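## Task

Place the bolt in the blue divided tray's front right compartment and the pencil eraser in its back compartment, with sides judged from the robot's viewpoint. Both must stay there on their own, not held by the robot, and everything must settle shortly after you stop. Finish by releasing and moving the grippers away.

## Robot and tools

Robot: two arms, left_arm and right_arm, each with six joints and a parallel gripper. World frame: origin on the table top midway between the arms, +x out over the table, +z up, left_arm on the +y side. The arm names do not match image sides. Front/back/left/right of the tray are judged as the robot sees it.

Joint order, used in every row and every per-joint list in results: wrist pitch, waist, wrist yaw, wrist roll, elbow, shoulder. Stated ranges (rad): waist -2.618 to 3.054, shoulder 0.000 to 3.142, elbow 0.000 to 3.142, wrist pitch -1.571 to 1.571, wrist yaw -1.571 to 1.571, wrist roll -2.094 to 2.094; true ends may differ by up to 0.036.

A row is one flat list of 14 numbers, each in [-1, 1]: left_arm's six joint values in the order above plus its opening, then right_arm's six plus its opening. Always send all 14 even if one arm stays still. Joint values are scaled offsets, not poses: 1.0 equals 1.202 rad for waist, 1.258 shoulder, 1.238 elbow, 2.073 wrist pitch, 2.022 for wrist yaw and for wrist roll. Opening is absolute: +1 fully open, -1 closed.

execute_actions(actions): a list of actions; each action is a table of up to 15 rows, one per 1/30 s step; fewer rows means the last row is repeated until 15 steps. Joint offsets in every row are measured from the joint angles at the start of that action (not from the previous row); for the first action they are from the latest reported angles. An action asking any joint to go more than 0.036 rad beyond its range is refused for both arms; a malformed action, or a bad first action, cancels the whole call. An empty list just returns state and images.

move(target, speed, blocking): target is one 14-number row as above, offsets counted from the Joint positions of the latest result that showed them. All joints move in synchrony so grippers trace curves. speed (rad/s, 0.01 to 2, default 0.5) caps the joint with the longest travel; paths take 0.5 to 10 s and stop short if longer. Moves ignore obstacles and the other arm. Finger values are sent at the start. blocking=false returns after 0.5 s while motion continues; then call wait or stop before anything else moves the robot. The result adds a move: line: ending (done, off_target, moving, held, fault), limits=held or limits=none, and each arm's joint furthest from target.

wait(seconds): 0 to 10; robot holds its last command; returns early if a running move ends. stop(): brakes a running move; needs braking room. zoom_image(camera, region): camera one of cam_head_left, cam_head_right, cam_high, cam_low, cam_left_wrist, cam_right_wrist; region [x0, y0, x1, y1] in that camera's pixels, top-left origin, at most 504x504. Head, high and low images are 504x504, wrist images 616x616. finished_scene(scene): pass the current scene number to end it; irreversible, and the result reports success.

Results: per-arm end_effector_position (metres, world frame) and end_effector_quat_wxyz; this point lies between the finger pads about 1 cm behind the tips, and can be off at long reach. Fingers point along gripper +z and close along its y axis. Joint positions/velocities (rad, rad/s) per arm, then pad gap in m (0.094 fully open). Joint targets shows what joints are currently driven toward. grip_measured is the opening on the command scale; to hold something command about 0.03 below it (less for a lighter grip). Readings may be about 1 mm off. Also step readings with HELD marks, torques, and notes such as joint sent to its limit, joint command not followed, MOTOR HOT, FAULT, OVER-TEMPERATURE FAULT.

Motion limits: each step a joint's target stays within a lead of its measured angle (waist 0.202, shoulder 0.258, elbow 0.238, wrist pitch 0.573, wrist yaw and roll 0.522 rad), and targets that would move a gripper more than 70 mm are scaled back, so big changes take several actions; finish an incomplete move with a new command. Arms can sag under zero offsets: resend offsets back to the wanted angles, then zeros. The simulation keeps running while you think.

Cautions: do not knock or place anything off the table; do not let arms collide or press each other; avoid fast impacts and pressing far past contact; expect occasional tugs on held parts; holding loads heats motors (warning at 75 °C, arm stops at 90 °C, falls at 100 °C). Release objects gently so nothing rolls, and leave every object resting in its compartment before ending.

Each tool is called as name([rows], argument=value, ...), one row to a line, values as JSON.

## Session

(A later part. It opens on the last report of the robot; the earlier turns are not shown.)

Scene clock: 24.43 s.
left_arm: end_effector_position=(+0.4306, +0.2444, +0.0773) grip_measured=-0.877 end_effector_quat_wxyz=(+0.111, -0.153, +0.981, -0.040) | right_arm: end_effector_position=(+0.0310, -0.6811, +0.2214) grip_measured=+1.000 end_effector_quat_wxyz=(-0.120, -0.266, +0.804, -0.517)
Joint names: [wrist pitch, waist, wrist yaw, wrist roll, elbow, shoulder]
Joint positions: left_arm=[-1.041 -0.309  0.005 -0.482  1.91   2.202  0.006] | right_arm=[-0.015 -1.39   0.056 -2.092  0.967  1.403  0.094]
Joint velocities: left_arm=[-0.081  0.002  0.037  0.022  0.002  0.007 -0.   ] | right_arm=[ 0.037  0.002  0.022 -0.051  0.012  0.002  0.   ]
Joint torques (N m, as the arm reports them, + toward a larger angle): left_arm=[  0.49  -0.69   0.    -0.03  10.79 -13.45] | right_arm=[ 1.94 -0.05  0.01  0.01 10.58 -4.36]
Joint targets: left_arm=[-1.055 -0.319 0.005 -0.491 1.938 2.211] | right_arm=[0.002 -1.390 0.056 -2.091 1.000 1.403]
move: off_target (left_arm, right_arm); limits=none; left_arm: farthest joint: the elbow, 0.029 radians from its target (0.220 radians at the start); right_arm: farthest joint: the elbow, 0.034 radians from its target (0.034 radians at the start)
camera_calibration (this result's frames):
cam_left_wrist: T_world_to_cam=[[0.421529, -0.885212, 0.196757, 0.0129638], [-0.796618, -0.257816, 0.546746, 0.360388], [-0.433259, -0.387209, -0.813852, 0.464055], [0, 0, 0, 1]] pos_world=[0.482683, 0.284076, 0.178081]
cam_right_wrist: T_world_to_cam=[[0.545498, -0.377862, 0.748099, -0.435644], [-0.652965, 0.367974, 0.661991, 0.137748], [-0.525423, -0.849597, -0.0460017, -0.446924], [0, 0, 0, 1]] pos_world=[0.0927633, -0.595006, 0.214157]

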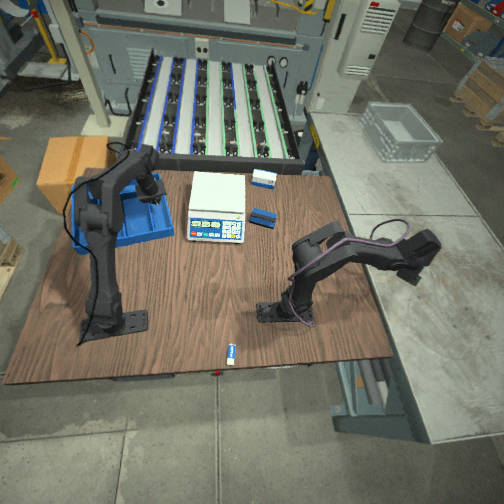

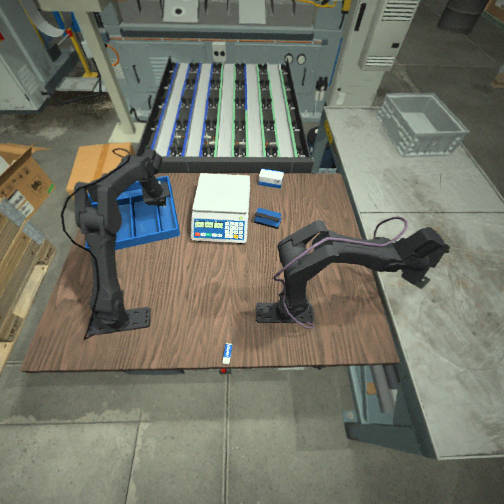

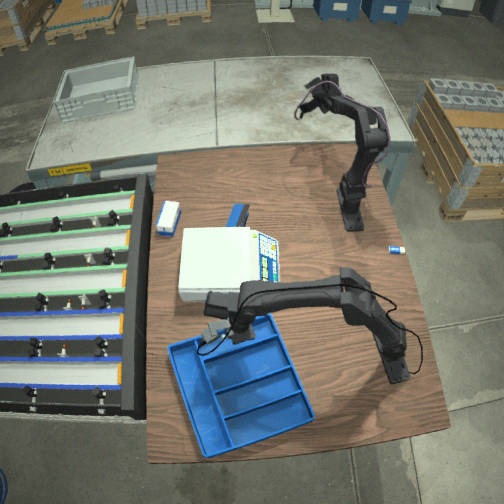

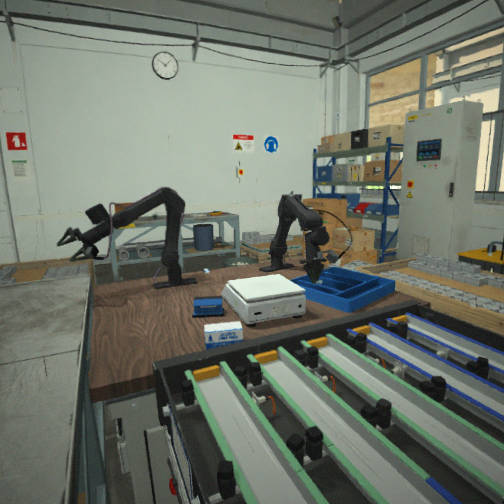

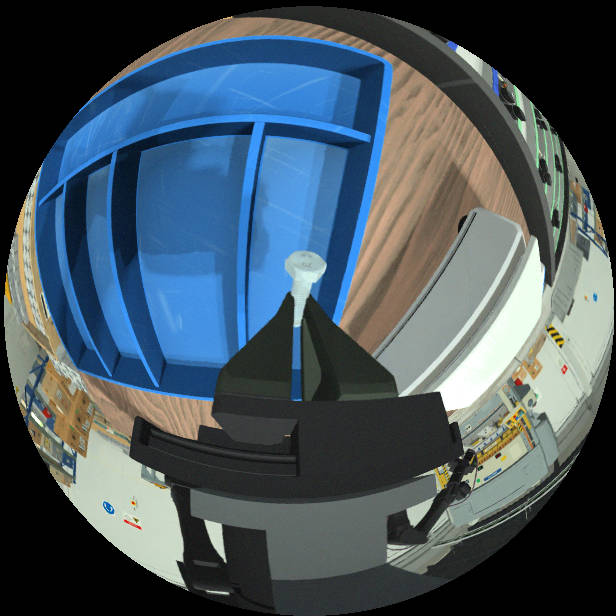

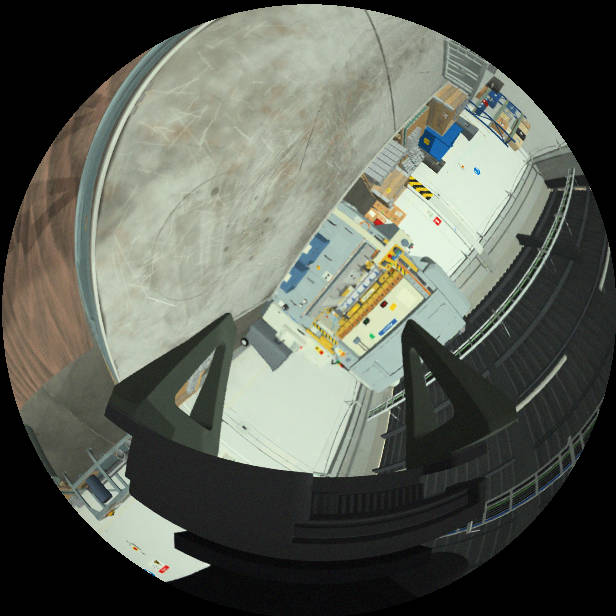

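move(target=[0.086,-0.004,0,-0.004,-0.129,0.023,-0.905, 0.008,0,0,0,0.027,0,1], speed=0.15)

Scene clock: 28.00 s.
left_arm: end_effector_position=(+0.4294, +0.2446, +0.0329) grip_measured=-0.877 end_effector_quat_wxyz=(+0.113, -0.153, +0.981, -0.041) | right_arm: end_effector_position=(+0.0310, -0.6811, +0.2214) grip_measured=+1.000 end_effector_quat_wxyz=(-0.121, -0.267, +0.804, -0.517)
Joint names: [wrist pitch, waist, wrist yaw, wrist roll, elbow, shoulder]
Joint positions: left_arm=[-0.872 -0.309  0.005 -0.482  1.761  2.22   0.006] | right_arm=[-0.015 -1.39   0.056 -2.093  0.967  1.403  0.094]
Joint velocities: left_arm=[ 0.022  0.007 -0.051  0.066 -0.012  0.022 -0.   ] | right_arm=[-0.007  0.012 -0.007 -0.051  0.002  0.002  0.   ]
Joint torques (N m, as the arm reports them, + toward a larger angle): left_arm=[  0.7   -0.38   0.07  -0.06   7.16 -13.48] | right_arm=[ 1.94 -0.04  0.01  0.02 10.59 -4.33]
Joint targets: left_arm=[-0.863 -0.314 0.005 -0.490 1.750 2.231] | right_arm=[0.002 -1.390 0.056 -2.092 1.000 1.403]
move: off_target (right_arm); limits=none; left_arm: farthest joint: the shoulder, 0.011 radians from its target (0.029 radians at the start); right_arm: farthest joint: the elbow, 0.034 radians from its target (0.034 radians at the start)
camera_calibration (this result's frames):
cam_left_wrist: T_world_to_cam=[[0.421341, -0.884948, 0.198342, 0.0222955], [-0.797949, -0.257813, 0.544803, 0.384432], [-0.430987, -0.387815, -0.81477, 0.426757], [0, 0, 0, 1]] pos_world=[0.48129, 0.284344, 0.133846]
cam_right_wrist: T_world_to_cam=[[0.546135, -0.377634, 0.747749, -0.43543], [-0.652634, 0.367799, 0.662414, 0.137524], [-0.525172, -0.849774, -0.0455894, -0.447144], [0, 0, 0, 1]] pos_world=[0.0927297, -0.594986, 0.21411]

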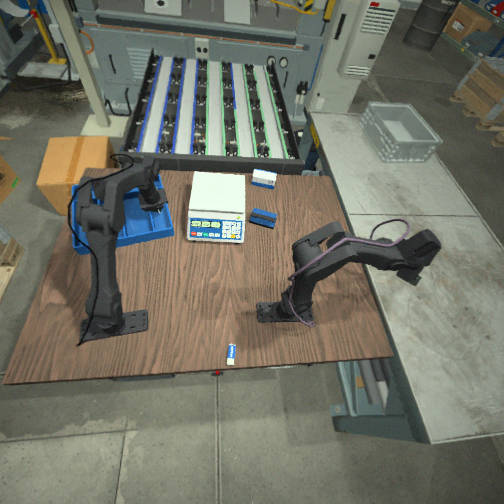

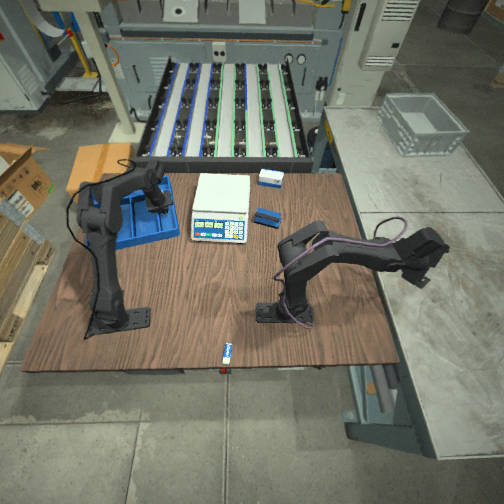

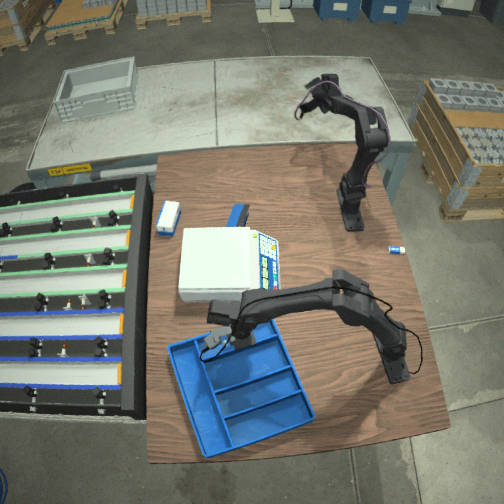

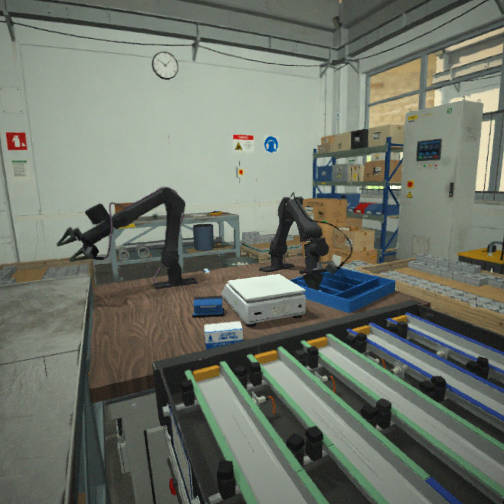

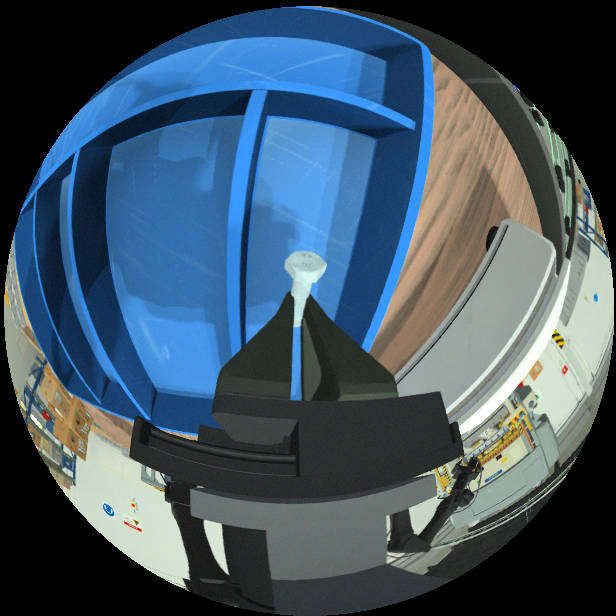

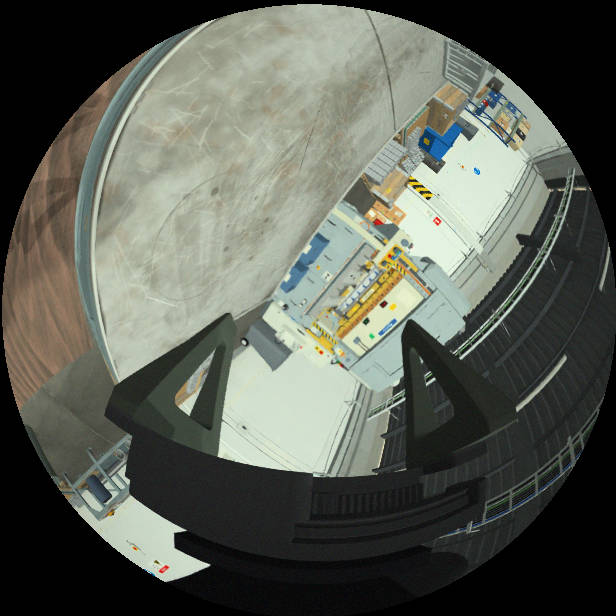

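move(target=[0.02,-0.004,0,-0.004,-0.036,0.008,-0.905, 0.008,0,0,0,0.027,0,1], speed=0.08)

Scene clock: 29.27 s.
left_arm: end_effector_position=(+0.4280, +0.2448, +0.0254) grip_measured=-0.877 end_effector_quat_wxyz=(+0.113, -0.153, +0.981, -0.041) | right_arm: end_effector_position=(+0.0310, -0.6811, +0.2215) grip_measured=+1.000 end_effector_quat_wxyz=(-0.121, -0.267, +0.804, -0.518)
Joint names: [wrist pitch, waist, wrist yaw, wrist roll, elbow, shoulder]
Joint positions: left_arm=[-0.84  -0.309  0.005 -0.482  1.73   2.22   0.006] | right_arm=[-0.014 -1.39   0.056 -2.093  0.967  1.403  0.094]
Joint velocities: left_arm=[-0.007  0.007  0.007 -0.037 -0.002 -0.012 -0.   ] | right_arm=[ 0.007  0.017 -0.081 -0.037  0.007 -0.007  0.   ]
Joint torques (N m, as the arm reports them, + toward a larger angle): left_arm=[  0.71  -0.44   0.07  -0.07   6.75 -13.29] | right_arm=[ 1.94 -0.05  0.01  0.03 10.59 -4.35]
Joint targets: left_arm=[-0.831 -0.314 0.005 -0.490 1.717 2.230] | right_arm=[0.002 -1.390 0.056 -2.092 1.000 1.403]
move: off_target (right_arm); limits=none; left_arm: farthest joint: the elbow, 0.014 radians from its target (0.045 radians at the start); right_arm: farthest joint: the elbow, 0.034 radians from its target (0.034 radians at the start)
camera_calibration (this result's frames):
cam_left_wrist: T_world_to_cam=[[0.421042, -0.884896, 0.199207, 0.0246895], [-0.798767, -0.25767, 0.543671, 0.387791], [-0.429762, -0.388028, -0.815315, 0.41968], [0, 0, 0, 1]] pos_world=[0.479722, 0.284618, 0.126422]
cam_right_wrist: T_world_to_cam=[[0.546728, -0.377124, 0.747573, -0.435145], [-0.652342, 0.367873, 0.662661, 0.137474], [-0.524918, -0.849969, -0.0448874, -0.447467], [0, 0, 0, 1]] pos_world=[0.0927029, -0.59501, 0.214118]

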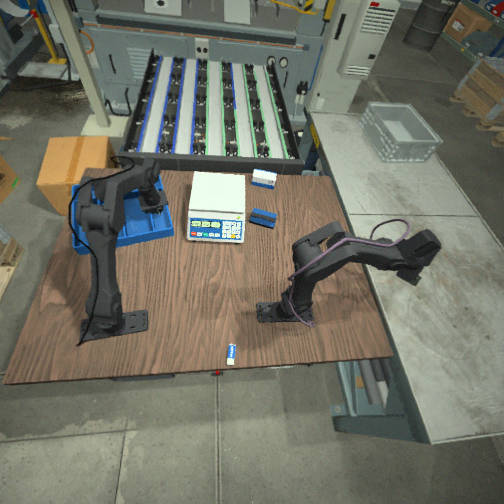

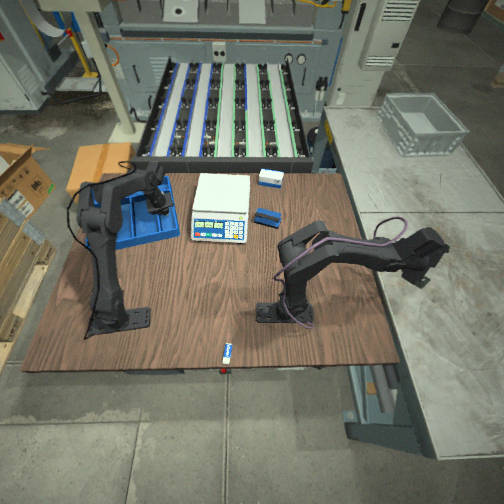

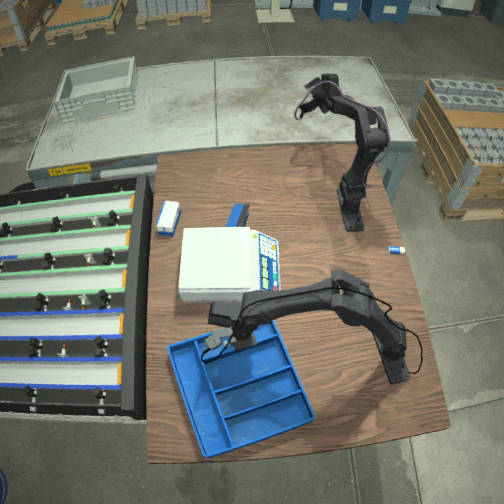

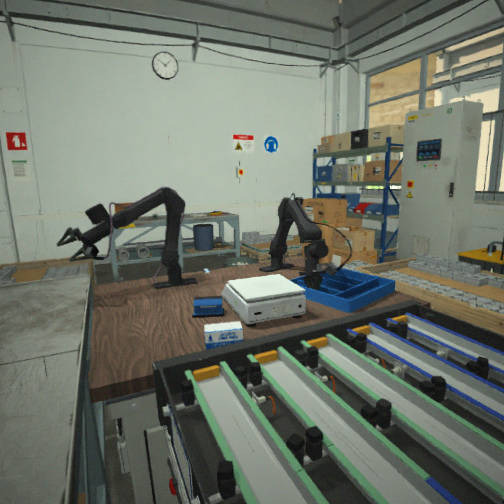

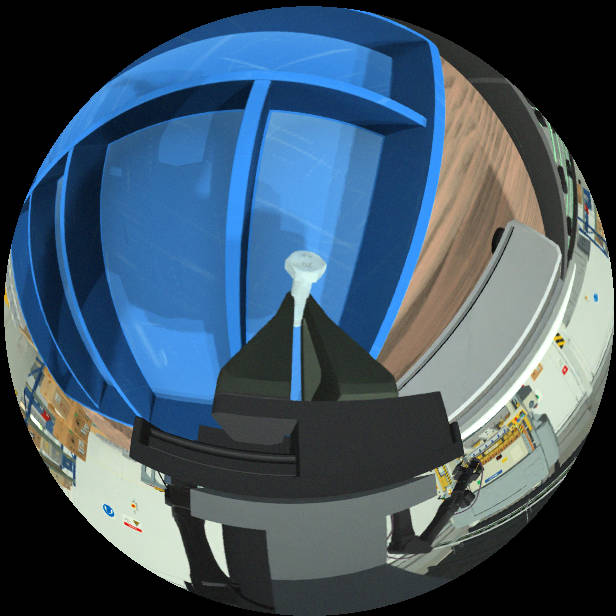

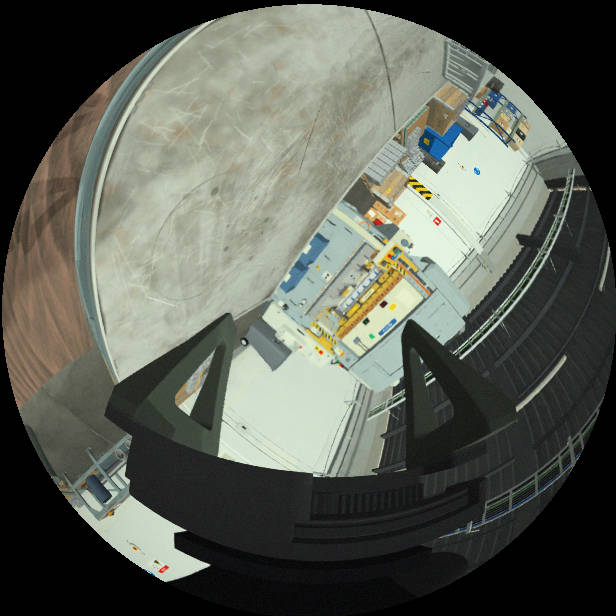

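execute_actions([
  [[0.006,-0.004,0,-0.004,-0.014,0.008,-0.905, 0.008,0,0,0,0.027,0,1],[0.009,-0.004,0,-0.004,-0.02,0.008,-0.905, 0.008,0,0,0,0.027,0,1],[0.012,-0.004,0,-0.004,-0.026,0.008,-0.905, 0.008,0,0,0,0.027,0,1],[0.015,-0.004,0,-0.004,-0.031,0.008,-0.905, 0.008,0,0,0,0.027,0,1]],
  [[0.003,0,0,0,-0.008,0.008,-0.8,0.008,0,0,0,0.027,0,1],[0.003,0,0,0,-0.008,0.008,-0.75,0.008,0,0,0,0.027,0,1],[0.003,0,0,0,-0.008,0.008,-0.7,0.008,0,0,0,0.027,0,1],[0.003,0,0,0,-0.008,0.008,-0.65,0.008,0,0,0,0.027,0,1],[0.003,0,0,0,-0.008,0.008,-0.6,0.008,0,0,0,0.027,0,1]],
])

Scene clock: 32.53 s.
left_arm: end_effector_position=(+0.4299, +0.2407, +0.0241) grip_measured=-0.602 end_effector_quat_wxyz=(+0.117, -0.151, +0.980, -0.050) | right_arm: end_effector_position=(+0.0310, -0.6812, +0.2216) grip_measured=+1.000 end_effector_quat_wxyz=(-0.121, -0.267, +0.804, -0.518)
Joint names: [wrist pitch, waist, wrist yaw, wrist roll, elbow, shoulder]
Joint positions: left_arm=[-0.818 -0.312  0.02  -0.482  1.722  2.22   0.019] | right_arm=[-0.014 -1.39   0.056 -2.095  0.967  1.403  0.094]
Joint velocities: left_arm=[ 0.051  0.012  0.007  0.022  0.002 -0.022  0.   ] | right_arm=[ 0.022 -0.017  0.022 -0.007  0.007 -0.002  0.   ]
Joint torques (N m, as the arm reports them, + toward a larger angle): left_arm=[  0.59   0.2   -0.09   0.05   7.19 -13.34] | right_arm=[ 1.94 -0.02  0.01  0.02 10.58 -4.33]
Joint targets: left_arm=[-0.821 -0.309 0.005 -0.482 1.712 2.230] | right_arm=[0.002 -1.390 0.056 -2.094 1.000 1.403]
Step readings (joint positions; steps 1 to 15: 1st action; 16 to 30: 2nd action):
0: left_arm=[-0.839 -0.309 0.005 -0.482 1.730 2.220] | right_arm=[-0.014 -1.390 0.056 -2.093 0.967 1.403]
1: left_arm=[-0.839 -0.309 0.005 -0.482 1.730 2.220] | right_arm=[-0.014 -1.390 0.056 -2.093 0.967 1.403]
2: left_arm=[-0.837 -0.309 0.005 -0.482 1.729 2.220] | right_arm=[-0.014 -1.390 0.056 -2.094 0.967 1.403]
4: left_arm=[-0.829 -0.309 0.005 -0.482 1.723 2.220] | right_arm=[-0.014 -1.390 0.056 -2.094 0.967 1.403]
8: left_arm=[-0.827 -0.309 0.005 -0.482 1.722 2.220] | right_arm=[-0.014 -1.390 0.056 -2.094 0.967 1.403]
15: left_arm=[-0.827 -0.309 0.005 -0.482 1.722 2.220] | right_arm=[-0.014 -1.390 0.056 -2.094 0.967 1.403]
16: left_arm=[-0.827 -0.309 0.006 -0.482 1.722 2.220] | right_arm=[-0.014 -1.390 0.056 -2.094 0.967 1.403]
17: left_arm=[-0.825 -0.309 0.008 -0.482 1.722 2.220] | right_arm=[-0.014 -1.390 0.056 -2.094 0.967 1.403]
19: left_arm=[-0.821 -0.310 0.014 -0.482 1.722 2.220] | right_arm=[-0.014 -1.390 0.056 -2.094 0.967 1.403]
23: left_arm=[-0.818 -0.312 0.019 -0.482 1.722 2.220] | right_arm=[-0.014 -1.390 0.056 -2.095 0.967 1.403]
30: Joint positions above
camera_calibration (this result's frames):
cam_left_wrist: T_world_to_cam=[[0.41364, -0.883945, 0.218044, 0.0229943], [-0.805828, -0.243994, 0.539545, 0.38878], [-0.423726, -0.398883, -0.813233, 0.417766], [0, 0, 0, 1]] pos_world=[0.480797, 0.281826, 0.124963]
cam_right_wrist: T_world_to_cam=[[0.547957, -0.376386, 0.747045, -0.434646], [-0.651717, 0.367773, 0.663331, 0.137201], [-0.524411, -0.850339, -0.0437734, -0.448009], [0, 0, 0, 1]] pos_world=[0.0926423, -0.595013, 0.21408]

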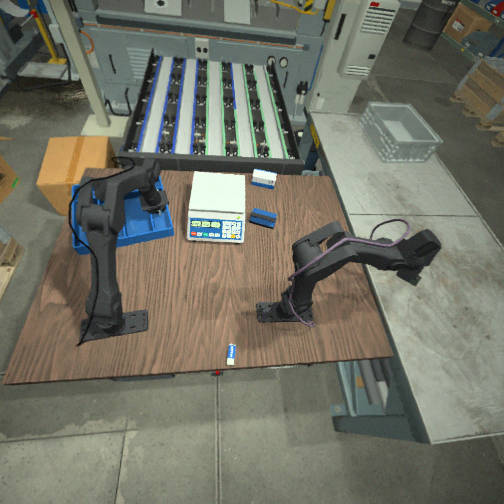

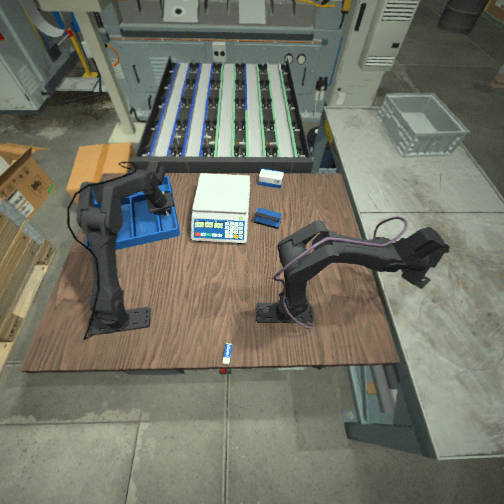

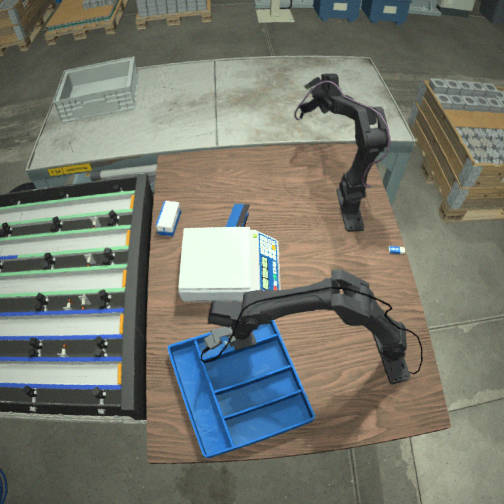

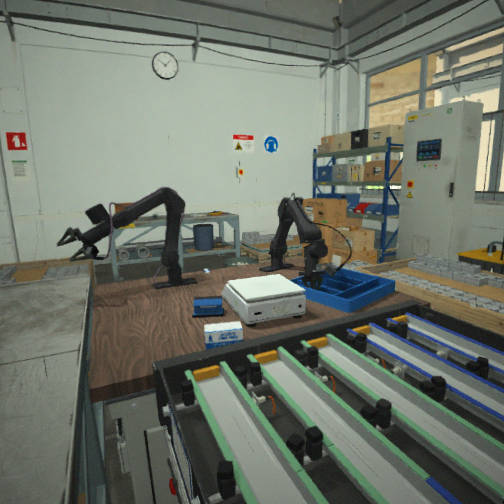

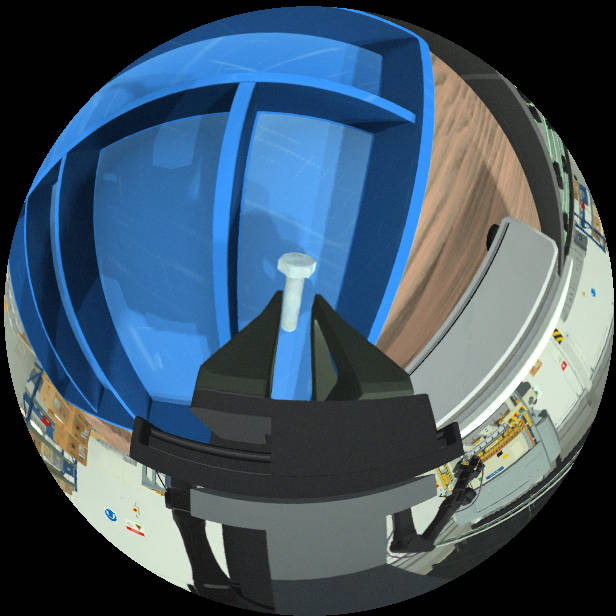

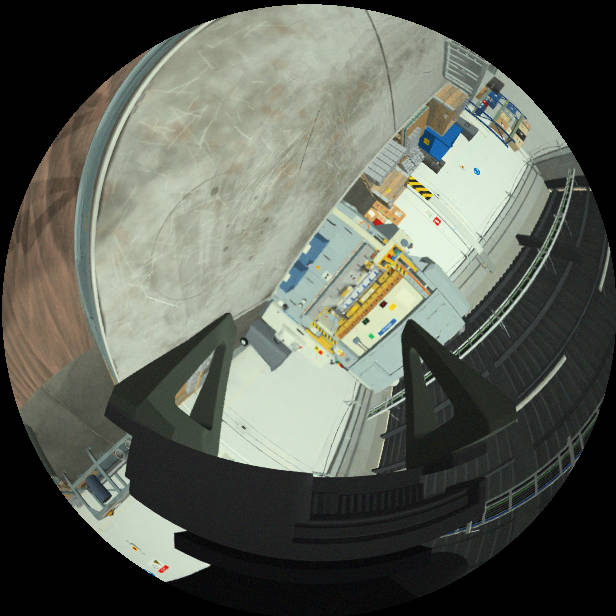

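move(target=[-0.16,0,-0.007,0,0.29,-0.01,-0.6, 0.008,0,0,0,0.027,0,1], speed=0.5)

Scene clock: 34.80 s.
left_arm: end_effector_position=(+0.4435, +0.2386, +0.1110) grip_measured=-0.602 end_effector_quat_wxyz=(+0.130, -0.150, +0.979, -0.053) | right_arm: end_effector_position=(+0.0310, -0.6812, +0.2216) grip_measured=+1.000 end_effector_quat_wxyz=(-0.121, -0.268, +0.803, -0.518)
Joint names: [wrist pitch, waist, wrist yaw, wrist roll, elbow, shoulder]
Joint positions: left_arm=[-1.133 -0.312  0.018 -0.482  2.062  2.22   0.019] | right_arm=[-0.014 -1.39   0.056 -2.096  0.967  1.403  0.094]
Joint velocities: left_arm=[-0.037  0.027  0.066 -0.095 -0.002 -0.002 -0.001] | right_arm=[ 0.007 -0.002  0.081  0.022 -0.007 -0.017  0.   ]
Joint torques (N m, as the arm reports them, + toward a larger angle): left_arm=[  0.57  -0.12  -0.05   0.04   9.97 -15.48] | right_arm=[ 1.94 -0.01  0.01  0.01 10.61 -4.34]
Joint targets: left_arm=[-1.150 -0.312 0.005 -0.482 2.081 2.207] | right_arm=[0.003 -1.390 0.056 -2.095 1.000 1.403]
move: off_target (right_arm); limits=none; left_arm: farthest joint: the elbow, 0.019 radians from its target (0.359 radians at the start); right_arm: farthest joint: the elbow, 0.034 radians from its target (0.034 radians at the start)
camera_calibration (this result's frames):
cam_left_wrist: T_world_to_cam=[[0.408277, -0.883132, 0.231058, -0.00263219], [-0.819398, -0.242976, 0.519182, 0.360372], [-0.402365, -0.401299, -0.822838, 0.485518], [0, 0, 0, 1]] pos_world=[0.491718, 0.280075, 0.213012]
cam_right_wrist: T_world_to_cam=[[0.548549, -0.375876, 0.746867, -0.43436], [-0.651424, 0.367849, 0.663577, 0.137151], [-0.524157, -0.850532, -0.0430715, -0.448332], [0, 0, 0, 1]] pos_world=[0.0926154, -0.595037, 0.214088]

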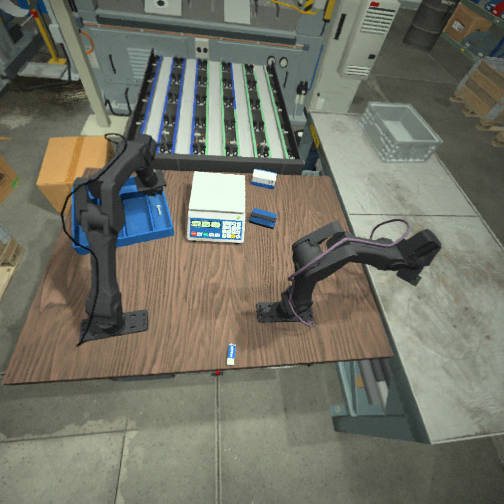

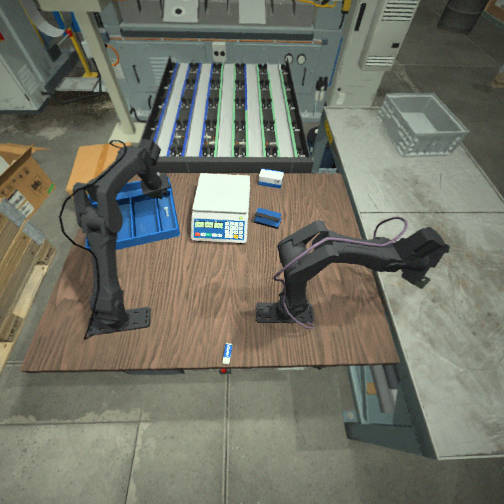

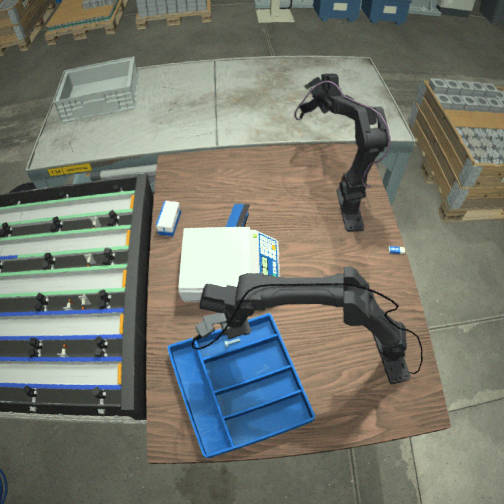

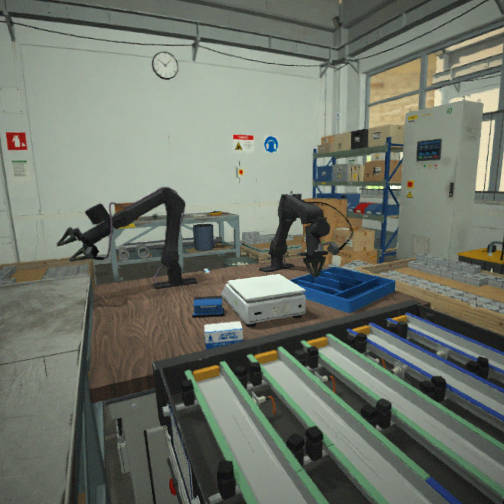

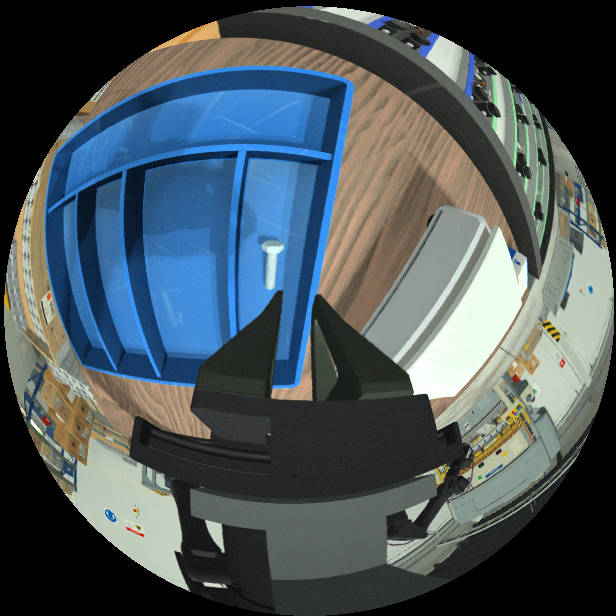

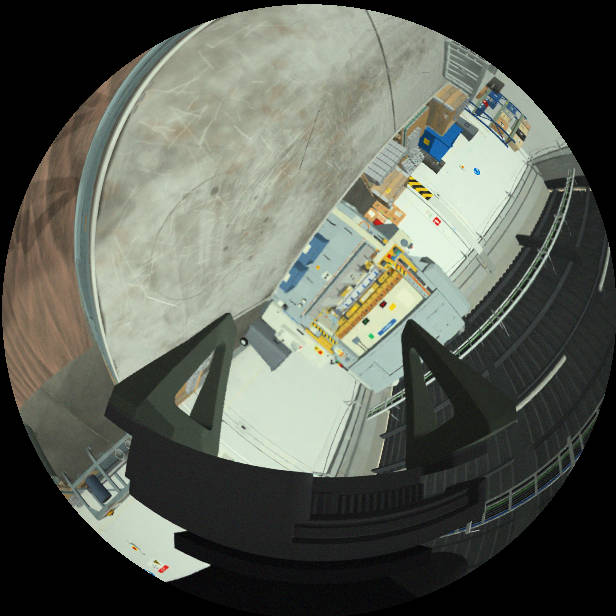

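move(target=[-0.032,-0.489,-0.009,-0.355,-0.434,-0.572,0.0, 0.008,0,0,0,0.027,0,1], speed=1.0)

Scene clock: 36.83 s.
left_arm: end_effector_position=(+0.2028, +0.0868, +0.2213) grip_measured=-0.002 end_effector_quat_wxyz=(+0.110, -0.208, +0.956, -0.174) | right_arm: end_effector_position=(+0.0310, -0.6812, +0.2216) grip_measured=+1.000 end_effector_quat_wxyz=(-0.122, -0.268, +0.803, -0.518)
Joint names: [wrist pitch, waist, wrist yaw, wrist roll, elbow, shoulder]
Joint positions: left_arm=[-1.184 -0.898  0.012 -1.193  1.54   1.513  0.047] | right_arm=[-0.014 -1.39   0.056 -2.096  0.967  1.403  0.094]
Joint velocities: left_arm=[ 0.051 -0.002  0.007  0.037  0.017 -0.007 -0.   ] | right_arm=[ 0.022 -0.002  0.037 -0.051 -0.007  0.002  0.   ]
Joint torques (N m, as the arm reports them, + toward a larger angle): left_arm=[ 0.78 -0.08 -0.09 -0.03  7.11 -8.27] | right_arm=[ 1.93 -0.05  0.01  0.01 10.6  -4.33]
Joint targets: left_arm=[-1.199 -0.899 -0.000 -1.200 1.525 1.500] | right_arm=[0.003 -1.390 0.056 -2.096 1.000 1.403]
move: off_target (right_arm); limits=none; left_arm: farthest joint: the elbow, 0.015 radians from its target (0.538 radians at the start); right_arm: farthest joint: the elbow, 0.034 radians from its target (0.034 radians at the start)
camera_calibration (this result's frames):
cam_left_wrist: T_world_to_cam=[[0.480633, -0.756336, 0.443788, -0.136685], [-0.799907, -0.170745, 0.575322, 0.0463602], [-0.359362, -0.631508, -0.687064, 0.399659], [0, 0, 0, 1]] pos_world=[0.246401, 0.156924, 0.308578]
cam_right_wrist: T_world_to_cam=[[0.549185, -0.375647, 0.746515, -0.434146], [-0.651092, 0.367674, 0.663999, 0.136929], [-0.523904, -0.850708, -0.0426597, -0.448551], [0, 0, 0, 1]] pos_world=[0.0925816, -0.595017, 0.214041]

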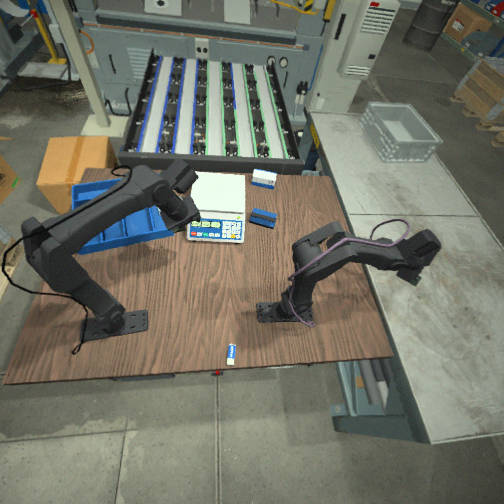

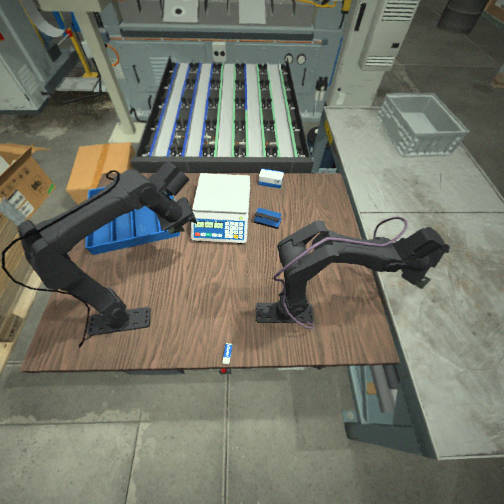

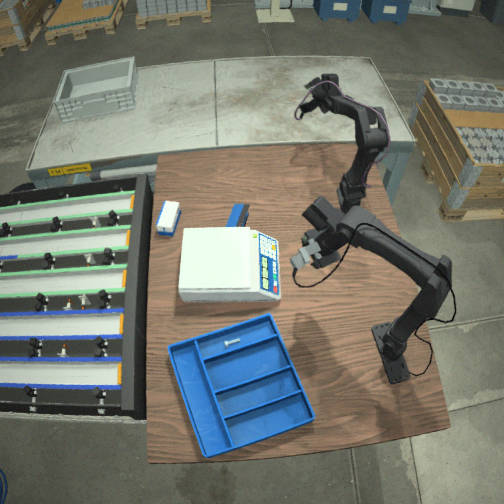

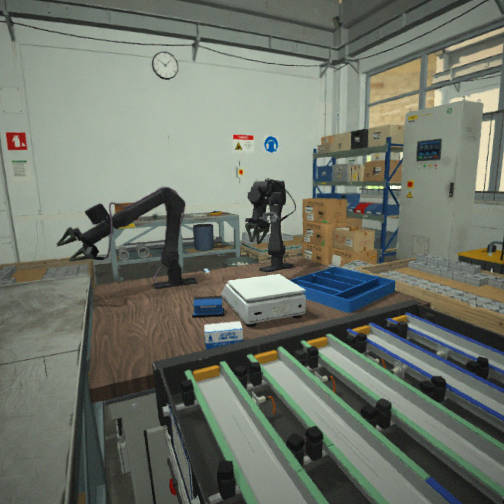

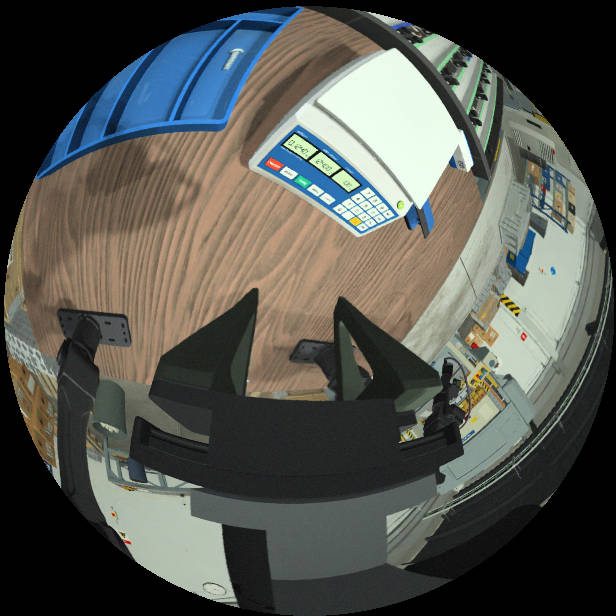

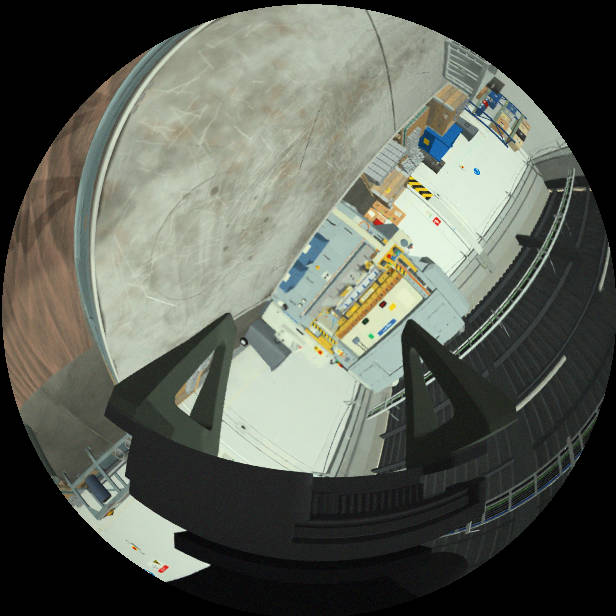

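move(target=[-0.050,-0.953,-0.006,-0.211,0.134,0.374,0.0, 0.008,0,0,0,0.027,0,1], speed=1.0)

Scene clock: 38.93 s.
left_arm: end_effector_position=(-0.1752, -0.0268, +0.0988) grip_measured=-0.002 end_effector_quat_wxyz=(-0.005, +0.151, +0.989, -0.001) | right_arm: end_effector_position=(+0.0310, -0.6813, +0.2217) grip_measured=+1.000 end_effector_quat_wxyz=(-0.122, -0.268, +0.803, -0.518)
Joint names: [wrist pitch, waist, wrist yaw, wrist roll, elbow, shoulder]
Joint positions: left_arm=[-1.27  -2.05   0.009 -1.61   1.678  1.974  0.047] | right_arm=[-0.013 -1.39   0.056 -2.097  0.967  1.403  0.094]
Joint velocities: left_arm=[-0.066 -0.022 -0.022 -0.022  0.002 -0.017 -0.001] | right_arm=[ 0.022  0.007 -0.081  0.022 -0.012 -0.007  0.   ]
Joint torques (N m, as the arm reports them, + toward a larger angle): left_arm=[  0.03   0.42  -0.04  -0.03  10.12 -10.75] | right_arm=[ 1.95 -0.04  0.01  0.02 10.58 -4.33]
Joint targets: left_arm=[-1.288 -2.044 0.000 -1.619 1.706 1.984] | right_arm=[0.003 -1.390 0.056 -2.096 1.000 1.403]
move: off_target (left_arm, right_arm); limits=none; left_arm: farthest joint: the elbow, 0.028 radians from its target (0.166 radians at the start); right_arm: farthest joint: the elbow, 0.034 radians from its target (0.034 radians at the start)
camera_calibration (this result's frames):
cam_left_wrist: T_world_to_cam=[[-0.142316, -0.988187, 0.0568472, -0.0636791], [-0.689294, 0.14016, 0.710794, -0.190567], [-0.710365, 0.0619732, -0.701099, 0.0664986], [0, 0, 0, 1]] pos_world=[-0.0931812, -0.0403381, 0.185696]
cam_right_wrist: T_world_to_cam=[[0.549777, -0.375137, 0.746336, -0.433859], [-0.650798, 0.36775, 0.664245, 0.136879], [-0.523649, -0.850901, -0.0419578, -0.448873], [0, 0, 0, 1]] pos_world=[0.0925546, -0.595041, 0.21405]

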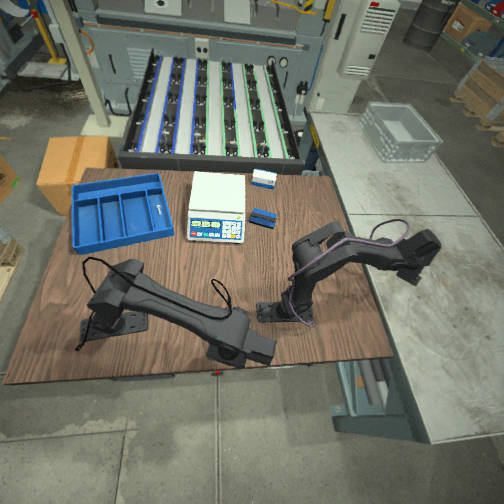

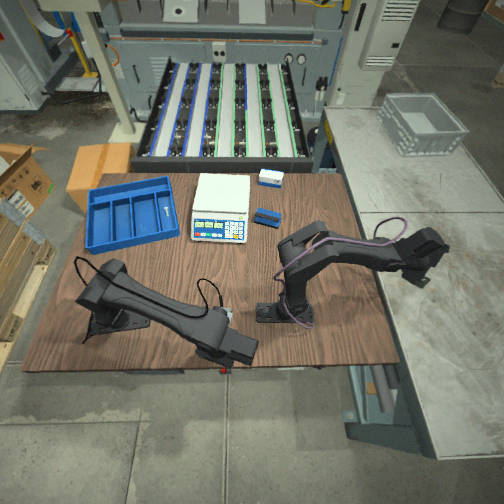

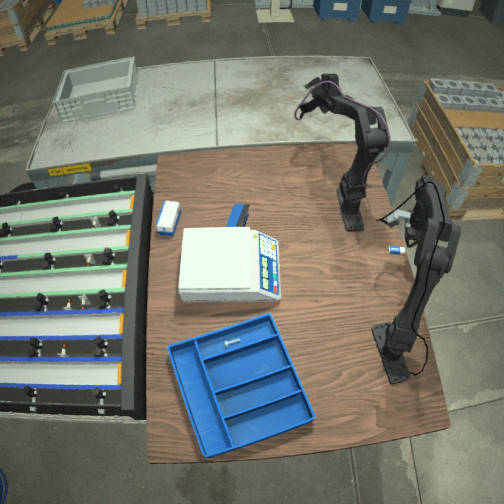

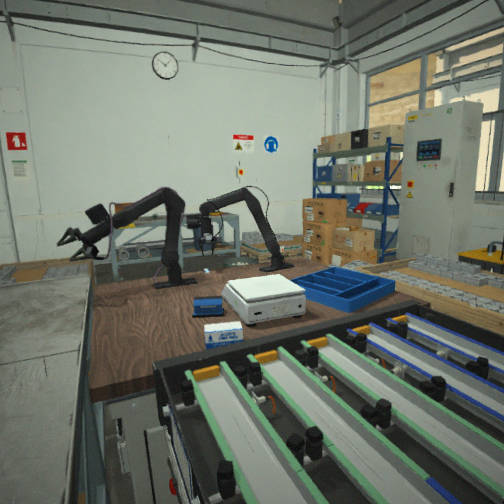

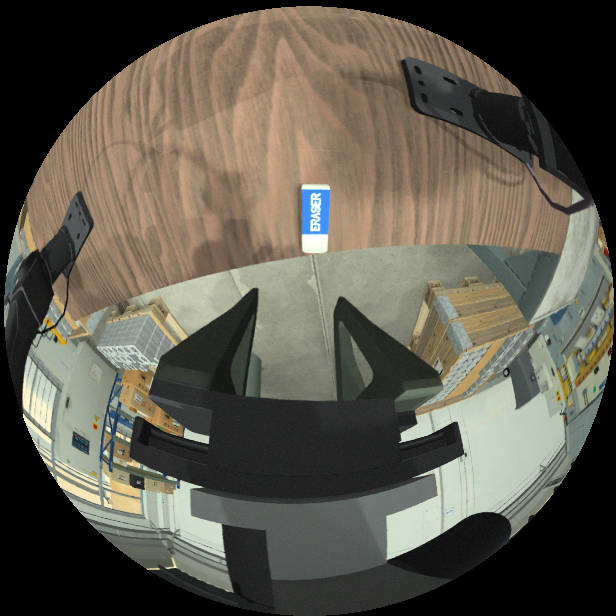

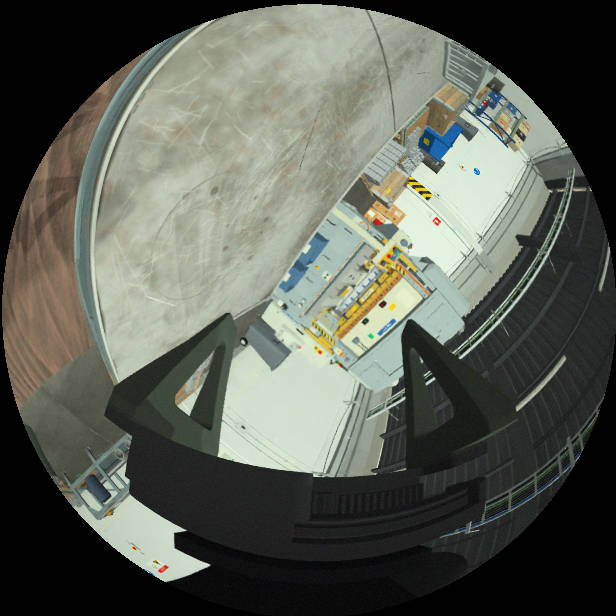

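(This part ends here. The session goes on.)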